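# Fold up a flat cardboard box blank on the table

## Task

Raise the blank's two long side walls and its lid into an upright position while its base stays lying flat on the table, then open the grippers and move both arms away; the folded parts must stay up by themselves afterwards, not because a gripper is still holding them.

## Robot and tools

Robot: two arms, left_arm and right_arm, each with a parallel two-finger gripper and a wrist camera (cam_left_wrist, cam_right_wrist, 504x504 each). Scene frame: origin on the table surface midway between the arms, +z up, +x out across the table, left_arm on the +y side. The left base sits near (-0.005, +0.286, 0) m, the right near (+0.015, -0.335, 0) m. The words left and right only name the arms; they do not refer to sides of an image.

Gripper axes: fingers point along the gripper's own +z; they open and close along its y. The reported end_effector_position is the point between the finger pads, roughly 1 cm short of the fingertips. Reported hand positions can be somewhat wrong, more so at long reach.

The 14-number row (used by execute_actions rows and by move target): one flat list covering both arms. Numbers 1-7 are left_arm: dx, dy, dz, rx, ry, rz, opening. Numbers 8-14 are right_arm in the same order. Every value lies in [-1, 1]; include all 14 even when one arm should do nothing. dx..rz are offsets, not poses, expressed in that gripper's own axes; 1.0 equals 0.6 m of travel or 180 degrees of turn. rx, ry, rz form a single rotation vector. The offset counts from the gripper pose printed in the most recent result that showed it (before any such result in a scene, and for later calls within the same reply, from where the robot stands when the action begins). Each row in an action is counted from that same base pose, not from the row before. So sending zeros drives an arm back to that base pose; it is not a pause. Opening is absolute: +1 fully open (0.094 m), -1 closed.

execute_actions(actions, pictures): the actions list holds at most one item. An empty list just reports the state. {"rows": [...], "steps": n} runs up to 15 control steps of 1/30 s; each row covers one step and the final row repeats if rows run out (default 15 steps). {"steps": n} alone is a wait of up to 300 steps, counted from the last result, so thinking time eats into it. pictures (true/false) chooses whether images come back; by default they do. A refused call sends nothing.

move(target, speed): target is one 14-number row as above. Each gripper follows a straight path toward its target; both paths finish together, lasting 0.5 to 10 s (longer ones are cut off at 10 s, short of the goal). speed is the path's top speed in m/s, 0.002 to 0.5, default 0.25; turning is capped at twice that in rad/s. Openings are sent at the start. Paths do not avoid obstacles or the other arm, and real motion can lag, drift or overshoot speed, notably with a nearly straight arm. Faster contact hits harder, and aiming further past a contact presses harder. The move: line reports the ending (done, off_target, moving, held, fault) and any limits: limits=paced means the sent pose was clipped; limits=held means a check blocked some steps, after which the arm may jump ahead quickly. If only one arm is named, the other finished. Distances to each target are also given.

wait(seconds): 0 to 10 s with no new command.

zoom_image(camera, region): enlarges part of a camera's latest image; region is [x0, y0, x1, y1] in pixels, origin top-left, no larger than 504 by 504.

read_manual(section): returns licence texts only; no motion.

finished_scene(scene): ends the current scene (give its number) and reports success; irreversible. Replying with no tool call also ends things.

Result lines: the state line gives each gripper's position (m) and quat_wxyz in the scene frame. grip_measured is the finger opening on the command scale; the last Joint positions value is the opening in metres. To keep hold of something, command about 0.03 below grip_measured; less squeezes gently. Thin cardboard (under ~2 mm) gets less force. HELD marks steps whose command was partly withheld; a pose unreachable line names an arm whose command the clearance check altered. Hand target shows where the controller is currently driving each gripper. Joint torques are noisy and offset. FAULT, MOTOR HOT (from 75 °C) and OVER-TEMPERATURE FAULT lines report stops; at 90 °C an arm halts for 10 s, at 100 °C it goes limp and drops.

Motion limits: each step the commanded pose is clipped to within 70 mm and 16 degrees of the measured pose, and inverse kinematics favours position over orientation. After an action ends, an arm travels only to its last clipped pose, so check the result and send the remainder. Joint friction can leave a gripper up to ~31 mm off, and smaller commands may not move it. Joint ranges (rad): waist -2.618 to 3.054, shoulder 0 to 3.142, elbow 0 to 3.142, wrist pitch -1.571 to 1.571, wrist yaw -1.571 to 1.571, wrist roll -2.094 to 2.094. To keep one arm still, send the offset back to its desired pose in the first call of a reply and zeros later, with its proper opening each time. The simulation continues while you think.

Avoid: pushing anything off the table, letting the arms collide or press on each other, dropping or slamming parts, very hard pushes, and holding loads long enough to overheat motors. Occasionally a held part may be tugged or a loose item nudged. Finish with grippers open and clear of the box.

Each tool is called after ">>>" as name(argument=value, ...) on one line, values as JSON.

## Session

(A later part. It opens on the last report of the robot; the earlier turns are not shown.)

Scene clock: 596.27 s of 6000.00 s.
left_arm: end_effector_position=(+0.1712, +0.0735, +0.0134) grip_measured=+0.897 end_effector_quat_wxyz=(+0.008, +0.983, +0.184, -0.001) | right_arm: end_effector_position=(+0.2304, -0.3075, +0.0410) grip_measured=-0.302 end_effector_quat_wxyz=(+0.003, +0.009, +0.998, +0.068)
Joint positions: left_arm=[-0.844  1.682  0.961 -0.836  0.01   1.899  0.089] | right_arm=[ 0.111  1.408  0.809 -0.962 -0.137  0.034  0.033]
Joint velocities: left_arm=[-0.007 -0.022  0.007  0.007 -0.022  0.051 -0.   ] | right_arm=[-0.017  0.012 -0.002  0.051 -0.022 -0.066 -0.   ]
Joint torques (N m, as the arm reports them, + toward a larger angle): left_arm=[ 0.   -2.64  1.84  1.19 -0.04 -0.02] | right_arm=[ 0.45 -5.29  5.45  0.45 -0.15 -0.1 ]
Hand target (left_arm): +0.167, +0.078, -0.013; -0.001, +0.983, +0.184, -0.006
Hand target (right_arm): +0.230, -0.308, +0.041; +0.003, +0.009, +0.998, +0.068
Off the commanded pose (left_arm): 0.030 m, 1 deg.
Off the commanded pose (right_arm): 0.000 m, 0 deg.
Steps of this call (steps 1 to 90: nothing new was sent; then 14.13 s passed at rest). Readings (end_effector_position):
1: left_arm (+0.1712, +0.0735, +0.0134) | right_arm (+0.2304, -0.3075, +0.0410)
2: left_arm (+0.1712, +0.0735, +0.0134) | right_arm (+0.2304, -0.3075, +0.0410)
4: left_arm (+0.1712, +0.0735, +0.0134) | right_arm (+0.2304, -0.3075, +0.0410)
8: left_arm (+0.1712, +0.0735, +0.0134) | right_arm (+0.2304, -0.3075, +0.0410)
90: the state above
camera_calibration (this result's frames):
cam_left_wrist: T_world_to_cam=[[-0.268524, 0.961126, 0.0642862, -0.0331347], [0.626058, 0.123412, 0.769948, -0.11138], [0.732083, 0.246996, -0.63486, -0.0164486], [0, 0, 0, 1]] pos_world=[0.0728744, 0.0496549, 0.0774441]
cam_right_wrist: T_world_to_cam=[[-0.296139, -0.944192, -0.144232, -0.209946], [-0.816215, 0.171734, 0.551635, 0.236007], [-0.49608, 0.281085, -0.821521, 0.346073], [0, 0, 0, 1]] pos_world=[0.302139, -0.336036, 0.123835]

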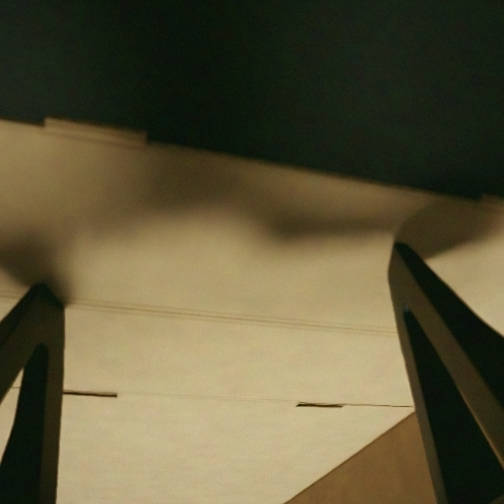

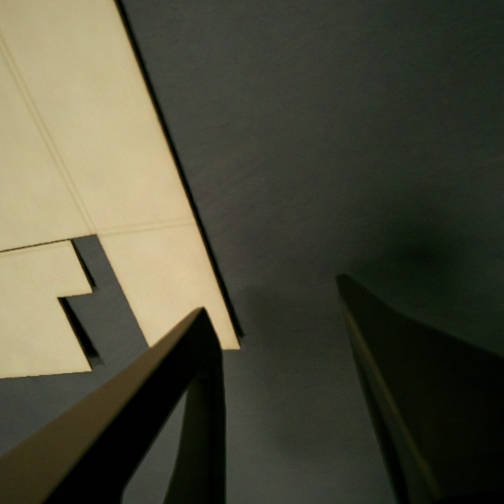

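>>> move(target=[0,0,0.06,0,0,0,0.9, 0,0,0.09,0,0,0,-0.3], speed=0.08)

>>> move(target=[0,0,0.06,0,0,0,0.9, 0,0.07,0.05,0,0,0,-0.3], speed=0.02)

Scene clock: 601.90 s of 6000.00 s.
left_arm: end_effector_position=(+0.1712, +0.0735, +0.0132) grip_measured=+0.897 end_effector_quat_wxyz=(+0.010, +0.983, +0.184, +0.000) | right_arm: end_effector_position=(+0.2306, -0.3039, +0.0111) grip_measured=-0.302 end_effector_quat_wxyz=(+0.004, +0.013, +0.998, +0.065)
Joint positions: left_arm=[-0.844  1.679  0.957 -0.832  0.01   1.899  0.089] | right_arm=[ 0.133  1.461  0.724 -0.819 -0.13   0.066  0.033]
Joint velocities: left_arm=[ 0.007  0.007 -0.017  0.051 -0.037 -0.051  0.001] | right_arm=[ 0.012 -0.002  0.002  0.022  0.007  0.066  0.   ]
Joint torques (N m, as the arm reports them, + toward a larger angle): left_arm=[ 0.04 -1.95  0.86  1.51 -0.04 -0.02] | right_arm=[ 1.38 -1.24  1.8   1.44 -0.21 -0.1 ]
Hand target (left_arm): +0.169, +0.076, -0.018; +0.006, +0.983, +0.184, -0.002
Hand target (right_arm): +0.229, -0.300, -0.009; +0.002, +0.008, +0.998, +0.068
Off the commanded pose (left_arm): 0.036 m, 0 deg.
Off the commanded pose (right_arm): 0.024 m, 1 deg.
After step 90, 1.70 s passed at rest.
move: off_target (left_arm, right_arm)
camera_calibration (this result's frames):
cam_left_wrist: T_world_to_cam=[[-0.268662, 0.96129, 0.0611661, -0.0330623], [0.624357, 0.125437, 0.771002, -0.111127], [0.733484, 0.245329, -0.633889, -0.0166864], [0, 0, 0, 1]] pos_world=[0.0727394, 0.0498156, 0.077124]
cam_right_wrist: T_world_to_cam=[[-0.30475, -0.942251, -0.138889, -0.208288], [-0.815303, 0.182702, 0.549455, 0.255106], [-0.49235, 0.280683, -0.823899, 0.319695], [0, 0, 0, 1]] pos_world=[0.301915, -0.332601, 0.0942979]

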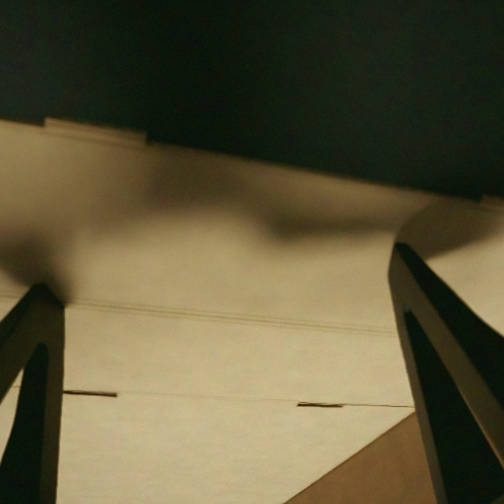

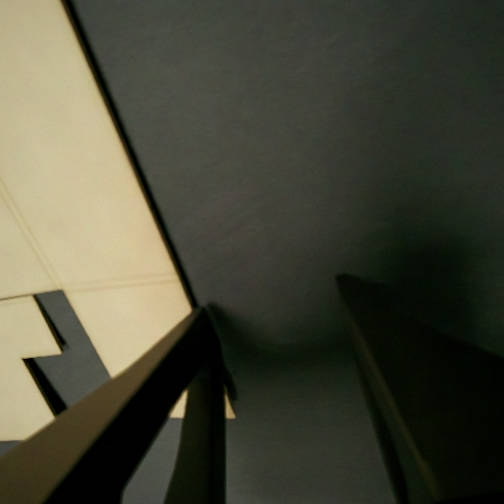

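Scene clock: 604.70 s of 6000.00 s.
left_arm: end_effector_position=(+0.1717, +0.0743, +0.0134) grip_measured=+0.897 end_effector_quat_wxyz=(+0.009, +0.982, +0.186, +0.003) | right_arm: end_effector_position=(+0.2339, -0.2985, +0.0093) grip_measured=-0.301 end_effector_quat_wxyz=(+0.020, +0.025, +0.999, -0.017)
Joint positions: left_arm=[-0.844  1.677  0.956 -0.831  0.004  1.894  0.089] | right_arm=[ 0.292  1.466  0.725 -0.798  0.043  0.247  0.033]
Joint velocities: left_arm=[ 0.007 -0.002  0.007 -0.081 -0.007  0.007 -0.001] | right_arm=[ 0.002  0.007  0.002 -0.037  0.022 -0.022 -0.   ]
Joint torques (N m, as the arm reports them, + toward a larger angle): left_arm=[ 0.05 -1.95  0.77  1.54  0.    0.03] | right_arm=[ 3.41 -1.3   3.21  1.35 -1.93  0.06]
Hand target (left_arm): +0.169, +0.076, -0.018; +0.007, +0.983, +0.184, -0.001
Hand target (right_arm): +0.228, -0.263, -0.006; +0.001, +0.013, +0.998, +0.060
Off the commanded pose (left_arm): 0.036 m, 0 deg.
Off the commanded pose (right_arm): 0.046 m, 10 deg.
move: off_target (left_arm, right_arm)
camera_calibration (this result's frames):
cam_left_wrist: T_world_to_cam=[[-0.273443, 0.959868, 0.0623109, -0.0327886], [0.620105, 0.12639, 0.774271, -0.111055], [0.735322, 0.250358, -0.629779, -0.0179187], [0, 0, 0, 1]] pos_world=[0.073076, 0.0499951, 0.0767449]
cam_right_wrist: T_world_to_cam=[[-0.328584, -0.944438, 0.0082994, -0.198816], [-0.824141, 0.291001, 0.485911, 0.292775], [-0.461328, 0.152823, -0.873969, 0.27331], [0, 0, 0, 1]] pos_world=[0.302046, -0.314735, 0.0982516]

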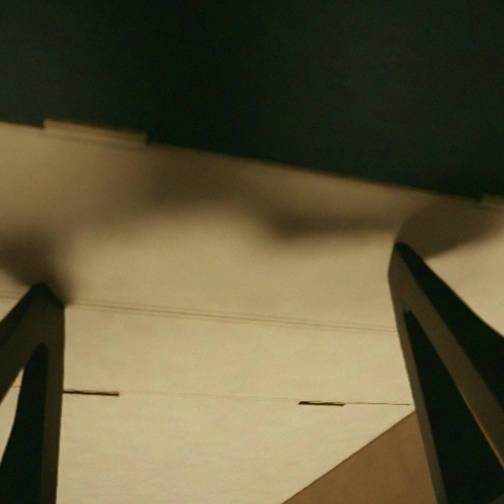

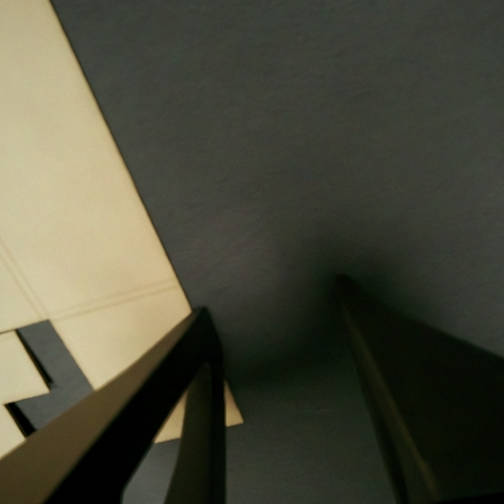

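>>> move(target=[0,0,0.06,0,0,0,0.9, -0.02,-0.02,-0.025,-0.09,0,0,-0.3], speed=0.06)

>>> move(target=[0,0,0.05,0,0,0,0.9, 0,0,0.04,0,0,0,-1], speed=0.05)

Scene clock: 613.53 s of 6000.00 s.
left_arm: end_effector_position=(+0.1716, +0.0746, +0.0133) grip_measured=+0.897 end_effector_quat_wxyz=(+0.010, +0.982, +0.186, +0.003) | right_arm: end_effector_position=(+0.2395, -0.3093, +0.0212) grip_measured=-0.301 end_effector_quat_wxyz=(+0.018, +0.022, +0.992, +0.121)
Joint positions: left_arm=[-0.844  1.674  0.952 -0.828  0.004  1.894  0.089] | right_arm=[ 0.022  1.46   0.751 -0.837 -0.244 -0.026  0.033]
Joint velocities: left_arm=[ 0.012 -0.002 -0.017  0.007 -0.095 -0.051 -0.001] | right_arm=[-0.002 -0.012  0.007 -0.051  0.007  0.081 -0.001]
Joint torques (N m, as the arm reports them, + toward a larger angle): left_arm=[ 0.09 -1.87  0.87  1.54 -0.03  0.  ] | right_arm=[-0.26 -4.64  6.86  0.45 -0.25 -0.16]
Hand target (left_arm): +0.169, +0.077, -0.018; +0.007, +0.982, +0.186, +0.001
Hand target (right_arm): +0.244, -0.310, +0.025; +0.020, +0.023, +0.992, +0.125
Off the commanded pose (left_arm): 0.036 m, 0 deg.
Off the commanded pose (right_arm): 0.007 m, 1 deg.
After step 90, 3.10 s passed at rest.
move: off_target (left_arm)
camera_calibration (this result's frames):
cam_left_wrist: T_world_to_cam=[[-0.273569, 0.959923, 0.0608846, -0.0330929], [0.6187, 0.127151, 0.775269, -0.110792], [0.736458, 0.249759, -0.628689, -0.0181434], [0, 0, 0, 1]] pos_world=[0.0728555, 0.0503854, 0.0765017]
cam_right_wrist: T_world_to_cam=[[-0.316761, -0.91447, -0.251807, -0.19532], [-0.828253, 0.137302, 0.543272, 0.247034], [-0.462233, 0.380648, -0.800905, 0.357084], [0, 0, 0, 1]] pos_world=[0.307792, -0.348456, 0.102601]

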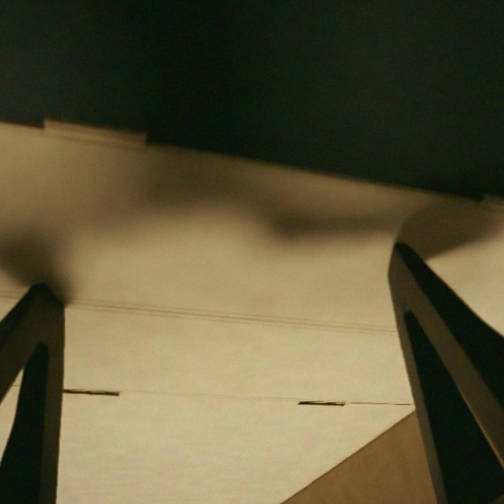

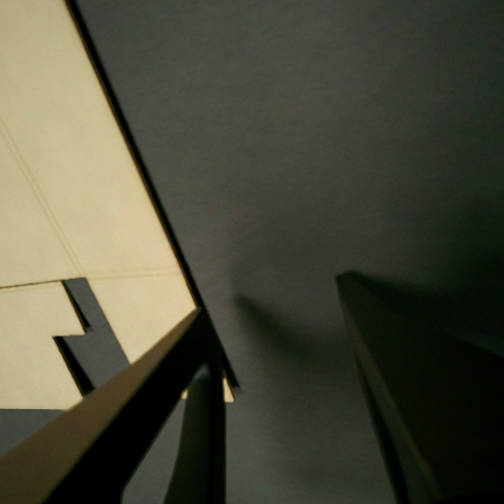

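Scene clock: 614.37 s of 6000.00 s.
left_arm: end_effector_position=(+0.1716, +0.0746, +0.0135) grip_measured=+0.897 end_effector_quat_wxyz=(+0.010, +0.982, +0.186, +0.004) | right_arm: end_effector_position=(+0.2442, -0.3063, +0.0095) grip_measured=-0.994 end_effector_quat_wxyz=(+0.027, +0.023, +0.992, +0.121)
Joint positions: left_arm=[-0.844  1.673  0.951 -0.827  0.004  1.894  0.089] | right_arm=[ 0.036  1.486  0.72  -0.76  -0.245 -0.007  0.   ]
Joint velocities: left_arm=[ 0.002 -0.002 -0.007 -0.037 -0.007 -0.051 -0.   ] | right_arm=[-0.012  0.007 -0.007 -0.022  0.007  0.022  0.001]
Joint torques (N m, as the arm reports them, + toward a larger angle): left_arm=[ 0.08 -2.54  1.71  1.38 -0.05 -0.01] | right_arm=[ 1.42 -3.54  3.38  0.92 -0.2  -0.03]
Hand target (left_arm): +0.170, +0.077, -0.013; +0.008, +0.982, +0.186, +0.002
Hand target (right_arm): +0.240, -0.304, -0.001; +0.018, +0.022, +0.992, +0.121
Off the commanded pose (left_arm): 0.030 m, 0 deg.
Off the commanded pose (right_arm): 0.013 m, 1 deg.
move: off_target (left_arm, right_arm)
camera_calibration (this result's frames):
cam_left_wrist: T_world_to_cam=[[-0.273628, 0.959994, 0.0594944, -0.0331165], [0.617939, 0.128057, 0.775727, -0.110902], [0.737074, 0.249025, -0.628258, -0.0180452], [0, 0, 0, 1]] pos_world=[0.0727699, 0.0504872, 0.0766632]
cam_right_wrist: T_world_to_cam=[[-0.316484, -0.913106, -0.25705, -0.193697], [-0.836643, 0.14098, 0.529295, 0.260153], [-0.447063, 0.382572, -0.808562, 0.345752], [0, 0, 0, 1]] pos_world=[0.310927, -0.345817, 0.0920747]

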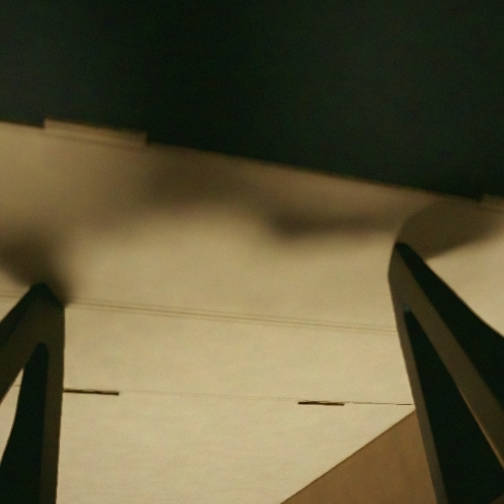

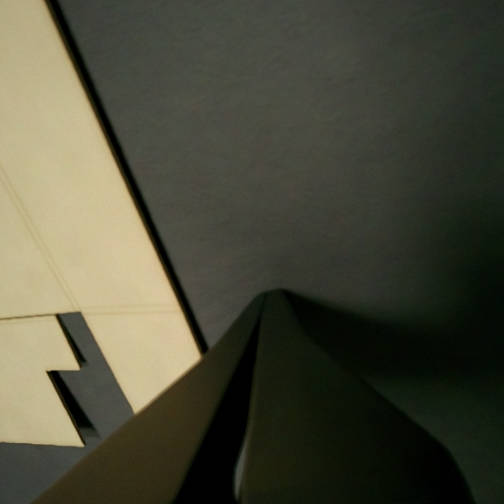

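>>> move(target=[0,0,0.05,0,0,0,0.9, 0,-0.015,-0.012,-0.2,0,0,-1], speed=0.15)

>>> move(target=[0,0,0.05,0,0,0,0.9, 0,0.033,0.07,0,0,0,-1], speed=0.02)

Scene clock: 621.60 s of 6000.00 s.
left_arm: end_effector_position=(+0.1717, +0.0745, +0.0139) grip_measured=+0.897 end_effector_quat_wxyz=(+0.012, +0.982, +0.186, +0.005) | right_arm: end_effector_position=(+0.2385, -0.3130, +0.0122) grip_measured=-0.994 end_effector_quat_wxyz=(+0.022, +0.009, +0.907, +0.420)
Joint positions: left_arm=[-0.844  1.67   0.949 -0.825  0.004  1.894  0.089] | right_arm=[-0.376  1.851  0.833 -0.991 -0.777 -0.633  0.   ]
Joint velocities: left_arm=[ 0.017  0.017 -0.002 -0.007  0.022 -0.051 -0.   ] | right_arm=[-0.017 -0.002 -0.007 -0.022  0.051  0.037 -0.   ]
Joint torques (N m, as the arm reports them, + toward a larger angle): left_arm=[ 0.09 -2.49  1.78  1.38 -0.04 -0.01] | right_arm=[-0.32 -6.48  5.08 -0.48 -0.57 -0.15]
Hand target (left_arm): +0.170, +0.076, -0.013; +0.009, +0.982, +0.186, +0.003
Hand target (right_arm): +0.243, -0.316, +0.014; +0.026, +0.012, +0.905, +0.425
Off the commanded pose (left_arm): 0.030 m, 0 deg.
Off the commanded pose (right_arm): 0.007 m, 1 deg.
After step 90, 1.67 s passed at rest.
move: off_target (left_arm)
camera_calibration (this result's frames):
cam_left_wrist: T_world_to_cam=[[-0.273742, 0.96013, 0.0567137, -0.0329229], [0.616416, 0.129871, 0.776637, -0.11111], [0.738307, 0.247558, -0.62739, -0.0179949], [0, 0, 0, 1]] pos_world=[0.0727634, 0.050495, 0.0768697]
cam_right_wrist: T_world_to_cam=[[-0.277312, -0.600962, -0.749628, -0.106534], [-0.842005, -0.223766, 0.490874, 0.142525], [-0.462738, 0.767316, -0.44396, 0.467653], [0, 0, 0, 1]] pos_world=[0.306865, -0.390968, 0.0577969]

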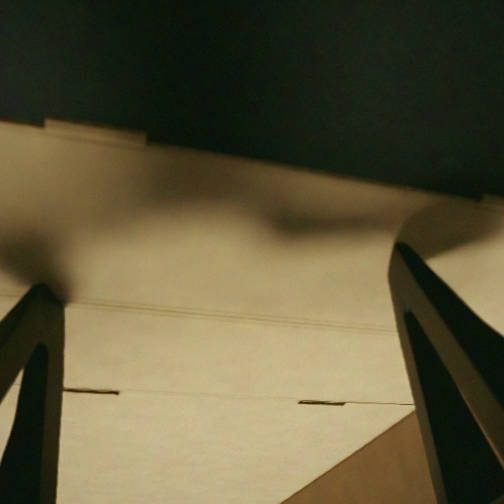

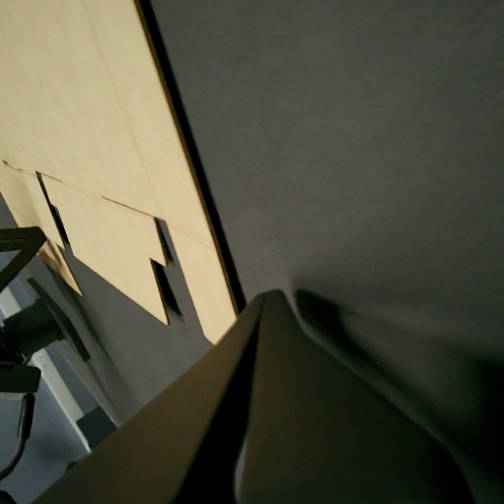

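Scene clock: 624.13 s of 6000.00 s.
left_arm: end_effector_position=(+0.1720, +0.0765, +0.0135) grip_measured=+0.897 end_effector_quat_wxyz=(+0.008, +0.982, +0.191, +0.008) | right_arm: end_effector_position=(+0.2529, -0.2801, +0.0074) grip_measured=-0.995 end_effector_quat_wxyz=(+0.040, +0.016, +0.908, +0.416)
Joint positions: left_arm=[-0.844  1.668  0.946 -0.827 -0.005  1.885  0.089] | right_arm=[-0.23   1.786  0.751 -0.776 -0.836 -0.398  0.   ]
Joint velocities: left_arm=[-0.007 -0.007 -0.007  0.037 -0.007  0.081  0.001] | right_arm=[-0.007 -0.012 -0.002 -0.095 -0.022 -0.037  0.   ]
Joint torques (N m, as the arm reports them, + toward a larger angle): left_arm=[ 0.1  -2.5   1.91  1.41  0.08  0.06] | right_arm=[ 2.92 -7.25  1.26  0.27 -0.48 -0.02]
Hand target (left_arm): +0.170, +0.076, -0.013; +0.010, +0.982, +0.187, +0.004
Hand target (right_arm): +0.240, -0.269, +0.001; +0.022, +0.010, +0.908, +0.419
Off the commanded pose (left_arm): 0.030 m, 1 deg.
Off the commanded pose (right_arm): 0.019 m, 2 deg.
move: off_target (left_arm, right_arm)
camera_calibration (this result's frames):
cam_left_wrist: T_world_to_cam=[[-0.282988, 0.957056, 0.0629447, -0.0329904], [0.611625, 0.129518, 0.780474, -0.110507], [0.738805, 0.259364, -0.622011, -0.0199695], [0, 0, 0, 1]] pos_world=[0.0730067, 0.0510657, 0.0759034]
cam_right_wrist: T_world_to_cam=[[-0.273937, -0.600999, -0.750839, -0.08719], [-0.859827, -0.196725, 0.471166, 0.17655], [-0.430879, 0.774661, -0.462865, 0.441023], [0, 0, 0, 1]] pos_world=[0.317946, -0.359313, 0.0554841]

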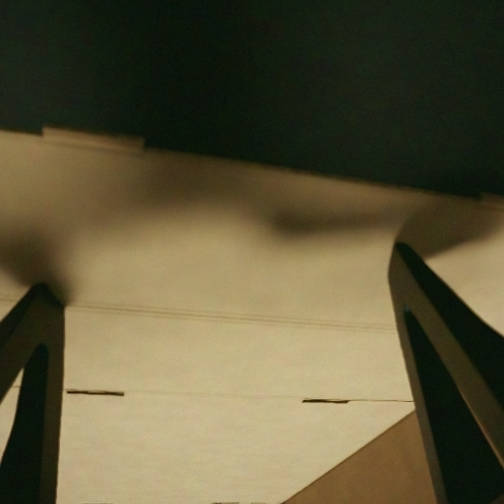

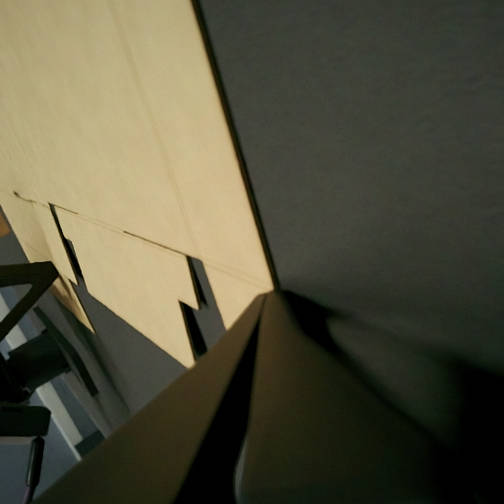

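>>> move(target=[0,0,0.06,0,0,0,0.9, 0.04,0.01,-0.05,0,0,0,-1], speed=0.05)

>>> move(target=[0,0,0.05,0,0,0,0.9, 0,0,0,-0.06,0,0,-0.3], speed=0.1)

Scene clock: 629.90 s of 6000.00 s.
left_arm: end_effector_position=(+0.1717, +0.0772, +0.0131) grip_measured=+0.897 end_effector_quat_wxyz=(+0.008, +0.981, +0.192, +0.008) | right_arm: end_effector_position=(+0.2296, -0.2963, +0.0277) grip_measured=-0.995 end_effector_quat_wxyz=(+0.038, +0.015, +0.907, +0.419)
Joint positions: left_arm=[-0.844  1.666  0.942 -0.824 -0.007  1.884  0.089] | right_arm=[-0.337  1.714  0.75  -0.969 -0.81  -0.556  0.   ]
Joint velocities: left_arm=[-0.007  0.002  0.002 -0.022  0.007  0.022  0.001] | right_arm=[ 0.007 -0.007  0.002 -0.007  0.007  0.007 -0.001]
Joint torques (N m, as the arm reports them, + toward a larger angle): left_arm=[ 0.16 -1.8   0.96  1.55 -0.03  0.01] | right_arm=[-0.36 -8.5   3.31 -0.36 -0.39 -0.17]
Hand target (left_arm): +0.170, +0.079, -0.018; +0.006, +0.982, +0.191, +0.006
Hand target (right_arm): +0.226, -0.298, +0.030; +0.039, +0.015, +0.908, +0.417
Off the commanded pose (left_arm): 0.036 m, 0 deg.
Off the commanded pose (right_arm): 0.004 m, 1 deg.
After step 90, 1.50 s passed at rest.
move: off_target (left_arm)
camera_calibration (this result's frames):
cam_left_wrist: T_world_to_cam=[[-0.284204, 0.956679, 0.0631868, -0.0334496], [0.61038, 0.129717, 0.781415, -0.109909], [0.739368, 0.260649, -0.620804, -0.020472], [0, 0, 0, 1]] pos_world=[0.072716, 0.0515935, 0.0752888]
cam_right_wrist: T_world_to_cam=[[-0.272927, -0.595999, -0.755179, -0.0867588], [-0.85844, -0.203471, 0.470829, 0.14145], [-0.434271, 0.776778, -0.456097, 0.454124], [0, 0, 0, 1]] pos_world=[0.29496, -0.375681, 0.0750074]

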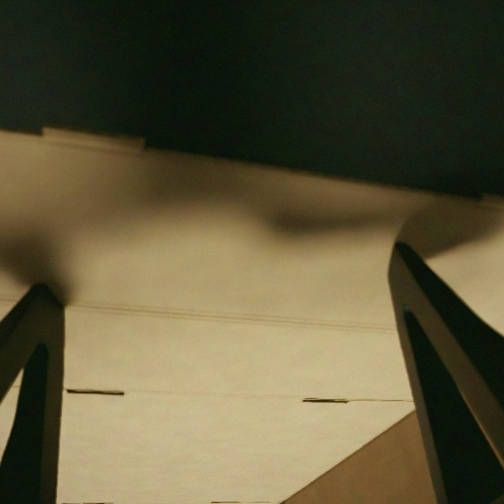

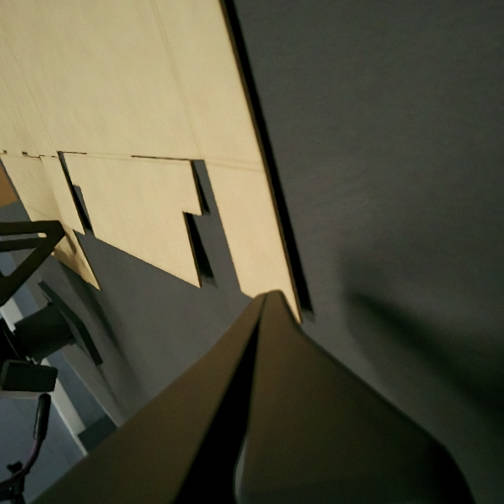

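Scene clock: 631.27 s of 6000.00 s.
left_arm: end_effector_position=(+0.1719, +0.0770, +0.0137) grip_measured=+0.897 end_effector_quat_wxyz=(+0.009, +0.981, +0.192, +0.009) | right_arm: end_effector_position=(+0.2245, -0.2924, +0.0263) grip_measured=-0.302 end_effector_quat_wxyz=(+0.033, +0.006, +0.865, +0.500)
Joint positions: left_arm=[-0.844  1.664  0.942 -0.824 -0.007  1.884  0.089] | right_arm=[-0.399  1.894  0.791 -1.085 -0.914 -0.791  0.033]
Joint velocities: left_arm=[ 0.007 -0.012 -0.007  0.022 -0.051  0.022 -0.001] | right_arm=[-0.002 -0.002 -0.002 -0.051  0.051 -0.007  0.   ]
Joint torques (N m, as the arm reports them, + toward a larger angle): left_arm=[ 0.16 -2.43  1.67  1.39 -0.05  0.  ] | right_arm=[-0.24 -6.22  4.59 -0.71 -0.59 -0.16]
Hand target (left_arm): +0.170, +0.079, -0.013; +0.006, +0.981, +0.192, +0.007
Hand target (right_arm): +0.229, -0.296, +0.028; +0.038, +0.009, +0.863, +0.504
Off the commanded pose (left_arm): 0.031 m, 0 deg.
Off the commanded pose (right_arm): 0.007 m, 1 deg.
move: off_target (left_arm)
camera_calibration (this result's frames):
cam_left_wrist: T_world_to_cam=[[-0.28431, 0.956806, 0.0607423, -0.0332413], [0.609037, 0.131315, 0.782195, -0.110341], [0.740433, 0.259381, -0.620065, -0.0202608], [0, 0, 0, 1]] pos_world=[0.0727525, 0.0515501, 0.0757641]
cam_right_wrist: T_world_to_cam=[[-0.256692, -0.45668, -0.851794, -0.0471905], [-0.85409, -0.305324, 0.42108, 0.109048], [-0.452372, 0.835596, -0.311671, 0.465765], [0, 0, 0, 1]] pos_world=[0.291722, -0.377447, 0.0590509]

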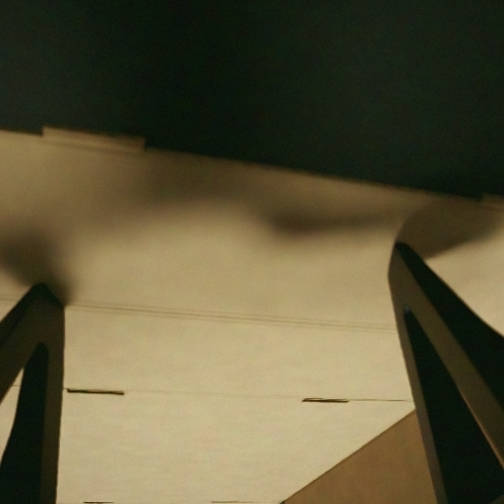

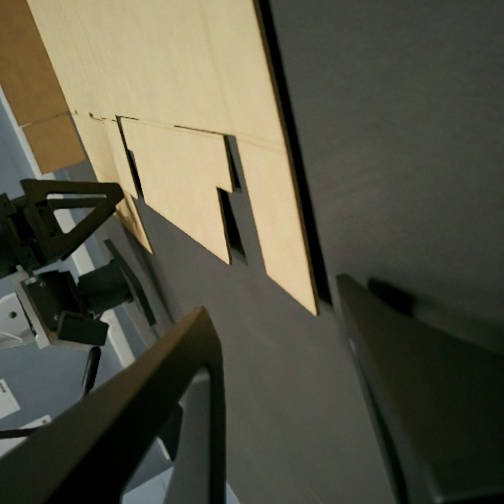

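>>> move(target=[0,0,0.06,0,0,0,0.9, -0.025,-0.018,0.01,0,0,0,-0.3], speed=0.03)

>>> move(target=[0,0,0.05,0,0,0,0.9, 0,0.02,0.06,0,0,0,-0.3], speed=0.02)

Scene clock: 635.23 s of 6000.00 s.
left_arm: end_effector_position=(+0.1720, +0.0770, +0.0136) grip_measured=+0.897 end_effector_quat_wxyz=(+0.010, +0.981, +0.192, +0.010) | right_arm: end_effector_position=(+0.2322, -0.2906, +0.0212) grip_measured=-0.302 end_effector_quat_wxyz=(+0.027, +0.016, +0.861, +0.508)
Joint positions: left_arm=[-0.844  1.662  0.94  -0.822 -0.007  1.884  0.089] | right_arm=[-0.381  1.94   0.814 -1.064 -0.937 -0.76   0.033]
Joint velocities: left_arm=[-0.012  0.002 -0.007 -0.007 -0.037  0.022  0.   ] | right_arm=[ 0.007  0.007  0.002 -0.066 -0.139  0.051 -0.001]
Joint torques (N m, as the arm reports them, + toward a larger angle): left_arm=[ 0.18 -1.79  0.8   1.56 -0.05  0.  ] | right_arm=[ 1.15 -6.2   4.48 -0.34 -0.4  -0.08]
Hand target (left_arm): +0.170, +0.080, -0.018; +0.007, +0.981, +0.192, +0.008
Hand target (right_arm): +0.240, -0.293, +0.015; +0.034, +0.006, +0.865, +0.500
Off the commanded pose (left_arm): 0.036 m, 0 deg.
Off the commanded pose (right_arm): 0.010 m, 2 deg.
move: off_target (left_arm)
camera_calibration (this result's frames):
cam_left_wrist: T_world_to_cam=[[-0.284411, 0.956876, 0.0591476, -0.0332104], [0.607848, 0.132272, 0.782959, -0.110235], [0.741372, 0.258635, -0.619255, -0.0204523], [0, 0, 0, 1]] pos_world=[0.0727236, 0.051649, 0.0756088]
cam_right_wrist: T_world_to_cam=[[-0.278842, -0.437694, -0.854793, -0.0380563], [-0.848519, -0.304552, 0.43274, 0.117089], [-0.449736, 0.845974, -0.28647, 0.467967], [0, 0, 0, 1]] pos_world=[0.299203, -0.376885, 0.050859]

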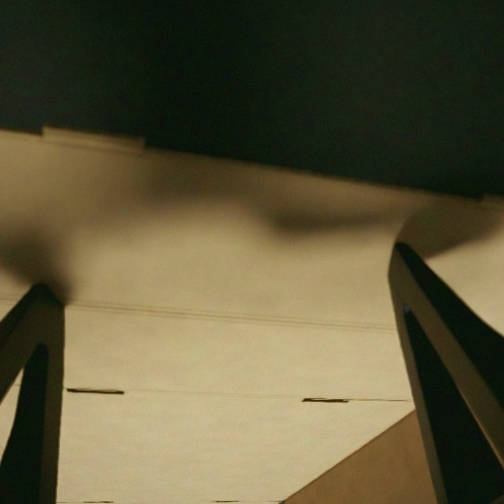

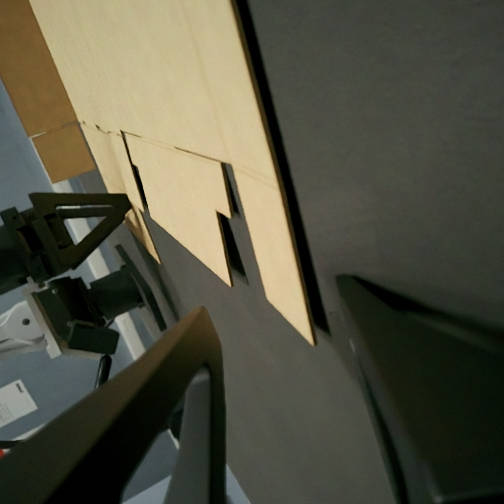

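Scene clock: 637.37 s of 6000.00 s.
left_arm: end_effector_position=(+0.1719, +0.0771, +0.0138) grip_measured=+0.897 end_effector_quat_wxyz=(+0.011, +0.981, +0.192, +0.010) | right_arm: end_effector_position=(+0.2395, -0.2549, +0.0206) grip_measured=-0.302 end_effector_quat_wxyz=(+0.028, +0.026, +0.853, +0.521)
Joint positions: left_arm=[-0.844  1.66   0.938 -0.82  -0.007  1.884  0.089] | right_arm=[-0.237  1.881  0.731 -0.866 -1.041 -0.528  0.033]
Joint velocities: left_arm=[ 0.007  0.007 -0.007  0.066  0.037  0.007  0.   ] | right_arm=[ 0.002  0.007 -0.012 -0.037 -0.037  0.139  0.   ]
Joint torques (N m, as the arm reports them, + toward a larger angle): left_arm=[ 0.16 -2.4   1.81  1.4  -0.05  0.  ] | right_arm=[ 1.35 -8.67  1.45  0.1  -0.22 -0.09]
Hand target (left_arm): +0.171, +0.079, -0.013; +0.008, +0.981, +0.192, +0.009
Hand target (right_arm): +0.235, -0.254, +0.014; +0.027, +0.016, +0.861, +0.507
Off the commanded pose (left_arm): 0.030 m, 0 deg.
Off the commanded pose (right_arm): 0.008 m, 2 deg.
move: off_target (left_arm)
camera_calibration (this result's frames):
cam_left_wrist: T_world_to_cam=[[-0.284468, 0.956945, 0.0577504, -0.0332698], [0.607079, 0.133187, 0.7834, -0.110267], [0.741979, 0.257911, -0.618828, -0.0203967], [0, 0, 0, 1]] pos_world=[0.0726102, 0.051784, 0.0756821]
cam_right_wrist: T_world_to_cam=[[-0.293901, -0.406128, -0.865264, -0.00903266], [-0.850377, -0.302241, 0.430707, 0.135483], [-0.43644, 0.862387, -0.256533, 0.441272], [0, 0, 0, 1]] pos_world=[0.305146, -0.343267, 0.0470317]

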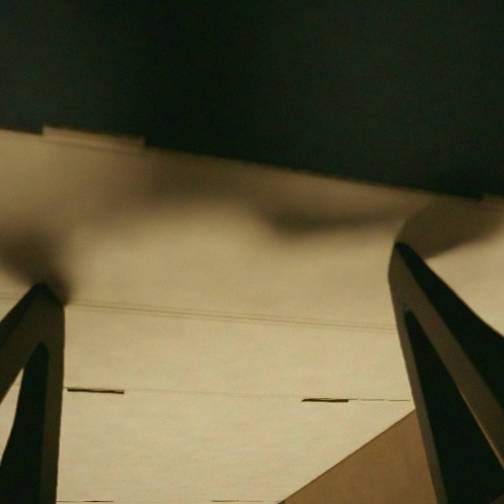

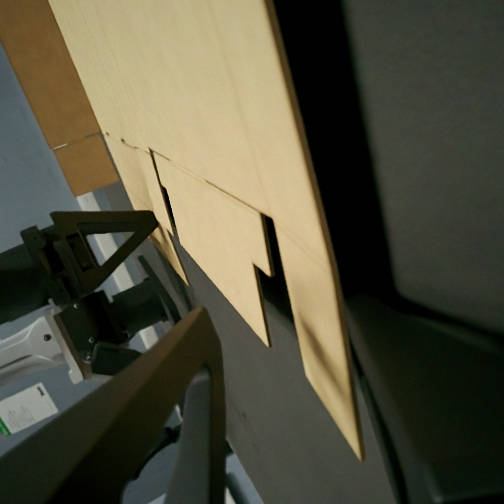

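>>> move(target=[0,0,0.06,0,0,0,0.9, 0,0.15,0.0,0,0,0,-0.3], speed=0.05)

Scene clock: 642.93 s of 6000.00 s.
left_arm: end_effector_position=(+0.1718, +0.0773, +0.0135) grip_measured=+0.897 end_effector_quat_wxyz=(+0.012, +0.981, +0.192, +0.010) | right_arm: end_effector_position=(+0.2363, -0.2165, +0.0920) grip_measured=-0.302 end_effector_quat_wxyz=(+0.022, +0.034, +0.855, +0.517)
Joint positions: left_arm=[-0.844  1.658  0.935 -0.817 -0.007  1.884  0.089] | right_arm=[-0.066  1.522  0.73  -0.926 -1.082 -0.169  0.033]
Joint velocities: left_arm=[ 0.002  0.007 -0.007 -0.066 -0.037 -0.125  0.001] | right_arm=[ 0.017 -0.012  0.002  0.007 -0.081 -0.051  0.001]
Joint torques (N m, as the arm reports them, + toward a larger angle): left_arm=[ 0.19 -1.71  0.96  1.56 -0.05  0.  ] | right_arm=[ 1.27 -7.52  6.1   0.08 -0.72 -0.08]
Hand target (left_arm): +0.170, +0.080, -0.018; +0.008, +0.981, +0.192, +0.009
Hand target (right_arm): +0.239, -0.214, +0.101; +0.029, +0.027, +0.854, +0.519
Off the commanded pose (left_arm): 0.036 m, 0 deg.
Off the commanded pose (right_arm): 0.010 m, 1 deg.
After step 90, 0.33 s passed at rest.
move: off_target (left_arm)
camera_calibration (this result's frames):
cam_left_wrist: T_world_to_cam=[[-0.284538, 0.957028, 0.0560036, -0.0334179], [0.606118, 0.134332, 0.783949, -0.109915], [0.742738, 0.257008, -0.618294, -0.0205802], [0, 0, 0, 1]] pos_world=[0.0723984, 0.0520362, 0.0753146]
cam_right_wrist: T_world_to_cam=[[-0.312365, -0.410714, -0.856588, 0.0699754], [-0.844612, -0.292649, 0.448316, 0.112689], [-0.434809, 0.863522, -0.255481, 0.424906], [0, 0, 0, 1]] pos_world=[0.301789, -0.305197, 0.117975]

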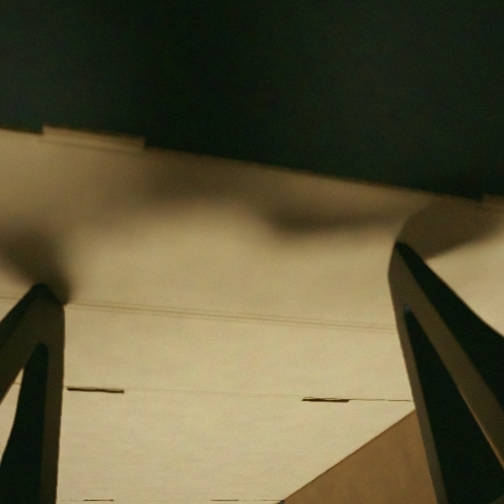

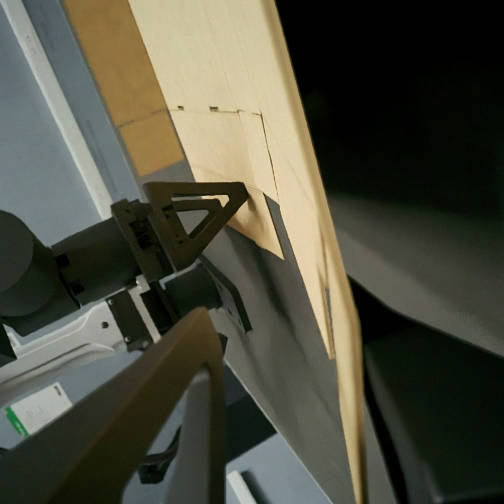

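>>> move(target=[0,0,0.06,0,0,0,0.9, 0.025,0.02,0.0,0,0,-0.5,0.95], speed=0.2)

Scene clock: 652.83 s of 6000.00 s.
left_arm: end_effector_position=(+0.1717, +0.0773, +0.0136) grip_measured=+0.897 end_effector_quat_wxyz=(+0.012, +0.981, +0.192, +0.011) | right_arm: end_effector_position=(+0.2285, -0.2130, +0.1024) grip_measured=+0.949 end_effector_quat_wxyz=(-0.383, +0.576, -0.634, -0.346)
Joint positions: left_arm=[-0.844  1.657  0.933 -0.816 -0.007  1.884  0.089] | right_arm=[-0.054  1.438  0.707 -0.935 -1.082 -1.682  0.092]
Joint velocities: left_arm=[-0.012  0.002  0.007  0.037 -0.051 -0.022 -0.002] | right_arm=[ 0.012 -0.012 -0.007  0.007  0.051 -0.007 -0.001]
Joint torques (N m, as the arm reports them, + toward a larger angle): left_arm=[ 0.18 -1.68  0.84  1.58 -0.05  0.  ] | right_arm=[ 1.09 -6.36  4.02  0.11 -0.65 -0.16]
Hand target (left_arm): +0.170, +0.080, -0.018; +0.009, +0.981, +0.192, +0.009
Hand target (right_arm): +0.222, -0.210, +0.102; +0.381, -0.580, +0.629, +0.350
Off the commanded pose (left_arm): 0.036 m, 0 deg.
Off the commanded pose (right_arm): 0.008 m, 1 deg.
After step 90, 2.43 s passed at rest.
move: off_target (left_arm)
camera_calibration (this result's frames):
cam_left_wrist: T_world_to_cam=[[-0.284592, 0.957092, 0.0546061, -0.0334774], [0.605348, 0.135248, 0.784386, -0.109946], [0.743345, 0.256286, -0.617864, -0.0205245], [0, 0, 0, 1]] pos_world=[0.072285, 0.0521711, 0.0753869]
cam_right_wrist: T_world_to_cam=[[0.944452, -0.21246, -0.250741, -0.229147], [-0.311398, -0.822442, -0.476047, -0.0376124], [-0.105079, 0.527683, -0.842917, 0.334402], [0, 0, 0, 1]] pos_world=[0.239844, -0.256077, 0.206511]

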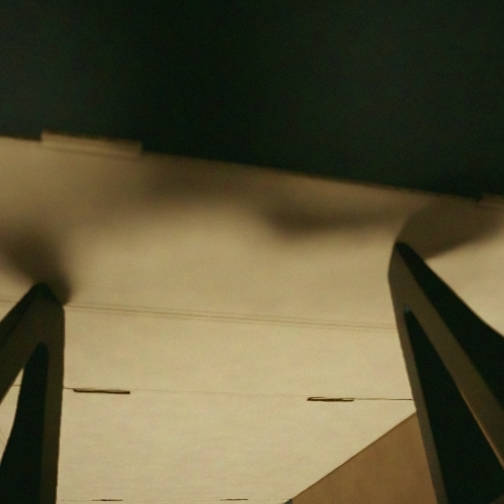

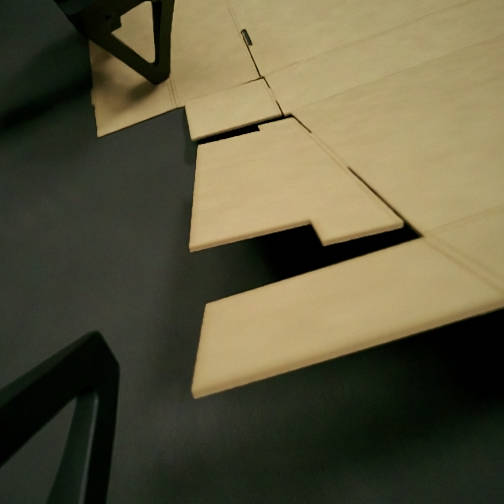

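>>> move(target=[0,0,0.06,0,0,0,0.9, 0,0,0,0,0,-0.11,0.95], speed=0.15)

>>> move(target=[0,0,0.05,0,0,0,0.9, -0.025,-0.07,0,0,0,0,0.6], speed=0.05)

Scene clock: 658.00 s of 6000.00 s.
left_arm: end_effector_position=(+0.1717, +0.0774, +0.0136) grip_measured=+0.897 end_effector_quat_wxyz=(+0.013, +0.981, +0.192, +0.011) | right_arm: end_effector_position=(+0.2284, -0.2130, +0.1024) grip_measured=+0.949 end_effector_quat_wxyz=(-0.435, +0.673, -0.529, -0.278)
Joint positions: left_arm=[-0.844  1.655  0.931 -0.814 -0.007  1.884  0.089] | right_arm=[-0.054  1.438  0.707 -0.936 -1.082 -2.016  0.092]
Joint velocities: left_arm=[ 0.007 -0.002 -0.012  0.037 -0.081  0.095 -0.001] | right_arm=[-0.012 -0.007 -0.007 -0.022 -0.081 -0.125 -0.   ]
Joint torques (N m, as the arm reports them, + toward a larger angle): left_arm=[ 0.17 -1.65  0.93  1.58 -0.05  0.  ] | right_arm=[ 0.36 -5.02  5.1   0.22 -0.66 -0.15]
Hand target (left_arm): +0.170, +0.080, -0.018; +0.010, +0.981, +0.192, +0.009
Hand target (right_arm): +0.229, -0.213, +0.102; -0.437, +0.677, -0.525, -0.275
Off the commanded pose (left_arm): 0.036 m, 0 deg.
Off the commanded pose (right_arm): 0.000 m, 1 deg.
After step 90, 0.53 s passed at rest.
move: off_target (left_arm)
camera_calibration (this result's frames):
cam_left_wrist: T_world_to_cam=[[-0.284658, 0.957171, 0.052859, -0.0335181], [0.604385, 0.136394, 0.78493, -0.109833], [0.744102, 0.255384, -0.617326, -0.020587], [0, 0, 0, 1]] pos_world=[0.0721594, 0.0523207, 0.0752744]
cam_right_wrist: T_world_to_cam=[[0.997215, -0.0627273, 0.0403341, -0.238989], [-0.0340114, -0.863862, -0.502579, -0.107096], [0.0663686, 0.499808, -0.86359, 0.291407], [0, 0, 0, 1]] pos_world=[0.215341, -0.253155, 0.207471]

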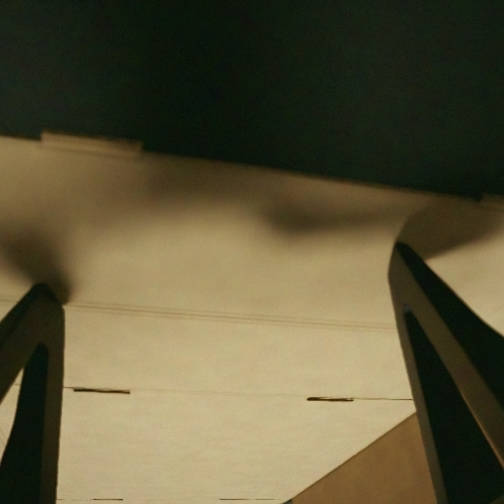

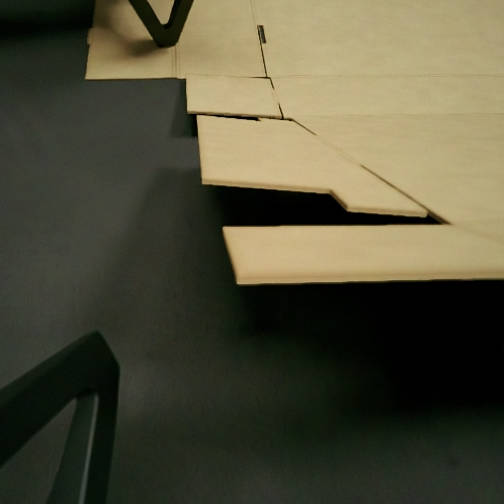

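Scene clock: 659.20 s of 6000.00 s.
left_arm: end_effector_position=(+0.1718, +0.0772, +0.0141) grip_measured=+0.897 end_effector_quat_wxyz=(+0.014, +0.981, +0.192, +0.012) | right_arm: end_effector_position=(+0.2577, -0.2056, +0.1260) grip_measured=+0.602 end_effector_quat_wxyz=(-0.434, +0.671, -0.534, -0.278)
Joint positions: left_arm=[-0.844  1.652  0.931 -0.813 -0.007  1.884  0.089] | right_arm=[-0.002  1.471  0.842 -0.931 -1.082 -1.888  0.075]
Joint velocities: left_arm=[-0.002  0.017  0.012  0.125  0.007 -0.037 -0.   ] | right_arm=[-0.002 -0.012 -0.002  0.007  0.051  0.007 -0.   ]
Joint torques (N m, as the arm reports them, + toward a larger angle): left_arm=[ 0.17 -2.29  1.76  1.42 -0.05  0.  ] | right_arm=[ 1.28 -4.34  6.98  0.47 -0.68 -0.04]
Hand target (left_arm): +0.171, +0.079, -0.013; +0.011, +0.981, +0.192, +0.010
Hand target (right_arm): +0.264, -0.203, +0.128; -0.435, +0.673, -0.530, -0.277
Off the commanded pose (left_arm): 0.030 m, 0 deg.
Off the commanded pose (right_arm): 0.007 m, 1 deg.
move: off_target (left_arm)
camera_calibration (this result's frames):
cam_left_wrist: T_world_to_cam=[[-0.284734, 0.957261, 0.0507622, -0.0333406], [0.603229, 0.137771, 0.785578, -0.110192], [0.74501, 0.254302, -0.616676, -0.0204145], [0, 0, 0, 1]] pos_world=[0.0721866, 0.0522883, 0.0756674]
cam_right_wrist: T_world_to_cam=[[0.996931, -0.0702619, 0.0345197, -0.269452], [-0.0435879, -0.864485, -0.500765, -0.0856518], [0.0650265, 0.497724, -0.864895, 0.306208], [0, 0, 0, 1]] pos_world=[0.244981, -0.245384, 0.231248]

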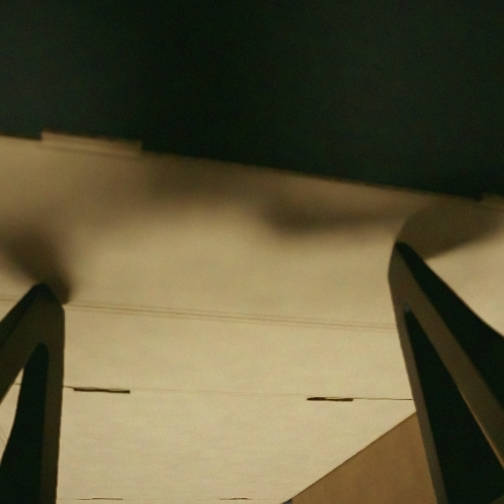

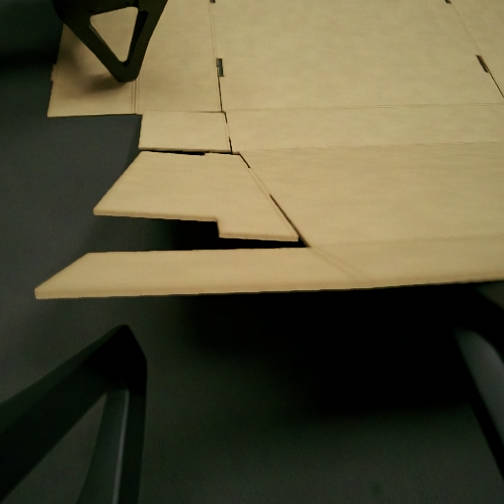

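>>> move(target=[0,0,0.06,0,0,0,0.9, 0,-0.03,0.05,0,0,0,0.6], speed=0.05)

>>> move(target=[0,0,0.05,0,0,0,0.9, -0.02,-0.03,0.01,0,0,0.3,-1], speed=0.2)

Scene clock: 664.57 s of 6000.00 s.
left_arm: end_effector_position=(+0.1717, +0.0773, +0.0140) grip_measured=+0.897 end_effector_quat_wxyz=(+0.015, +0.981, +0.192, +0.012) | right_arm: end_effector_position=(+0.2820, -0.1805, +0.1264) grip_measured=+0.602 end_effector_quat_wxyz=(-0.443, +0.672, -0.530, -0.268)
Joint positions: left_arm=[-0.844  1.651  0.929 -0.811 -0.007  1.884  0.089] | right_arm=[ 0.107  1.484  0.842 -0.676 -1.07  -1.644  0.075]
Joint velocities: left_arm=[-0.012 -0.002 -0.012 -0.051 -0.037  0.066 -0.001] | right_arm=[-0.007  0.002 -0.002  0.022  0.007 -0.007  0.001]
Joint torques (N m, as the arm reports them, + toward a larger angle): left_arm=[ 0.18 -1.61  0.92  1.58 -0.05  0.  ] | right_arm=[ 1.32 -5.13  4.48  0.9  -0.53  0.02]
Hand target (left_arm): +0.170, +0.080, -0.017; +0.011, +0.981, +0.192, +0.010
Hand target (right_arm): +0.278, -0.178, +0.118; -0.434, +0.671, -0.534, -0.276
Off the commanded pose (left_arm): 0.036 m, 0 deg.
Off the commanded pose (right_arm): 0.011 m, 2 deg.
After step 90, 1.13 s passed at rest.
move: off_target (left_arm, right_arm)
camera_calibration (this result's frames):
cam_left_wrist: T_world_to_cam=[[-0.284783, 0.95732, 0.0493642, -0.0334168], [0.602458, 0.138689, 0.786009, -0.110006], [0.745615, 0.253582, -0.616242, -0.0205125], [0, 0, 0, 1]] pos_world=[0.0720518, 0.0524488, 0.0754745]
cam_right_wrist: T_world_to_cam=[[0.995093, -0.077626, 0.0613565, -0.29607], [-0.0362489, -0.862986, -0.503925, -0.0641326], [0.0920675, 0.499228, -0.861565, 0.284731], [0, 0, 0, 1]] pos_world=[0.266078, -0.220474, 0.231162]

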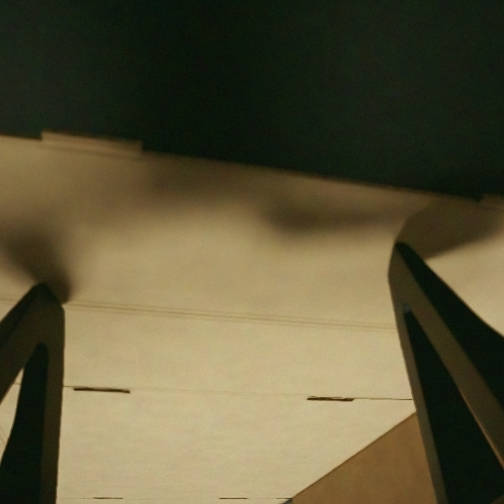

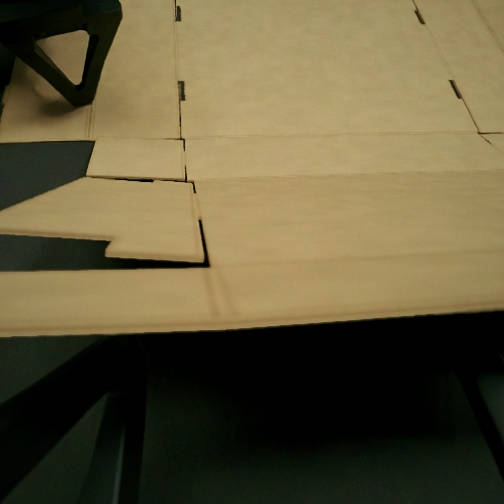

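Scene clock: 667.47 s of 6000.00 s.
left_arm: end_effector_position=(+0.1718, +0.0772, +0.0144) grip_measured=+0.897 end_effector_quat_wxyz=(+0.016, +0.981, +0.192, +0.013) | right_arm: end_effector_position=(+0.2904, -0.1716, +0.1381) grip_measured=-0.994 end_effector_quat_wxyz=(+0.272, -0.355, +0.778, +0.441)
Joint positions: left_arm=[-0.844  1.649  0.928 -0.81  -0.007  1.884  0.089] | right_arm=[ 0.141  1.484  0.886 -0.658 -1.062 -0.624  0.   ]
Joint velocities: left_arm=[ 0.002  0.007 -0.007 -0.037 -0.037  0.051  0.001] | right_arm=[ 0.007 -0.007  0.002 -0.007 -0.007 -0.051  0.   ]
Joint torques (N m, as the arm reports them, + toward a larger angle): left_arm=[ 0.15 -2.25  1.82  1.43 -0.05  0.  ] | right_arm=[ 1.16 -5.31  7.18  1.06 -0.58 -0.02]
Hand target (left_arm): +0.171, +0.079, -0.012; +0.013, +0.981, +0.192, +0.011
Hand target (right_arm): +0.296, -0.169, +0.140; +0.273, -0.358, +0.777, +0.439
Off the commanded pose (left_arm): 0.030 m, 0 deg.
Off the commanded pose (right_arm): 0.007 m, 0 deg.
move: off_target (left_arm)
camera_calibration (this result's frames):
cam_left_wrist: T_world_to_cam=[[-0.284855, 0.957405, 0.047267, -0.0332746], [0.601301, 0.140067, 0.78665, -0.110284], [0.746522, 0.252503, -0.615587, -0.0203807], [0, 0, 0, 1]] pos_world=[0.0720503, 0.0524506, 0.0757818]
cam_right_wrist: T_world_to_cam=[[0.594092, -0.421836, -0.684915, -0.144058], [-0.731887, -0.636755, -0.242661, 0.154437], [-0.33376, 0.645444, -0.687027, 0.414203], [0, 0, 0, 1]] pos_world=[0.336859, -0.229775, 0.223377]

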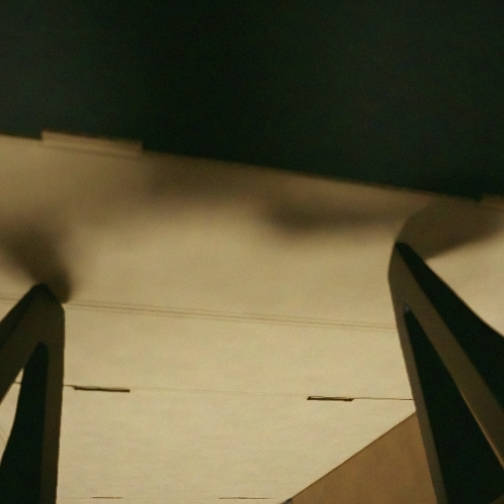

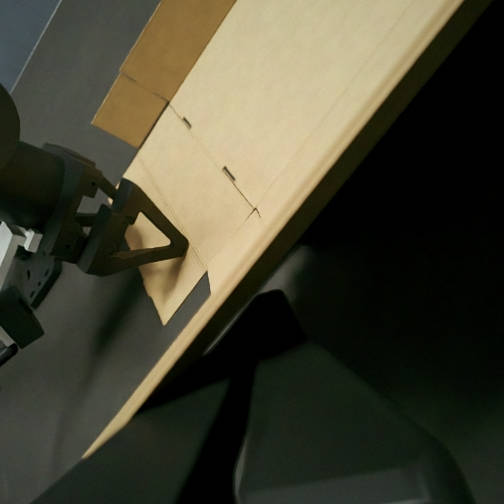

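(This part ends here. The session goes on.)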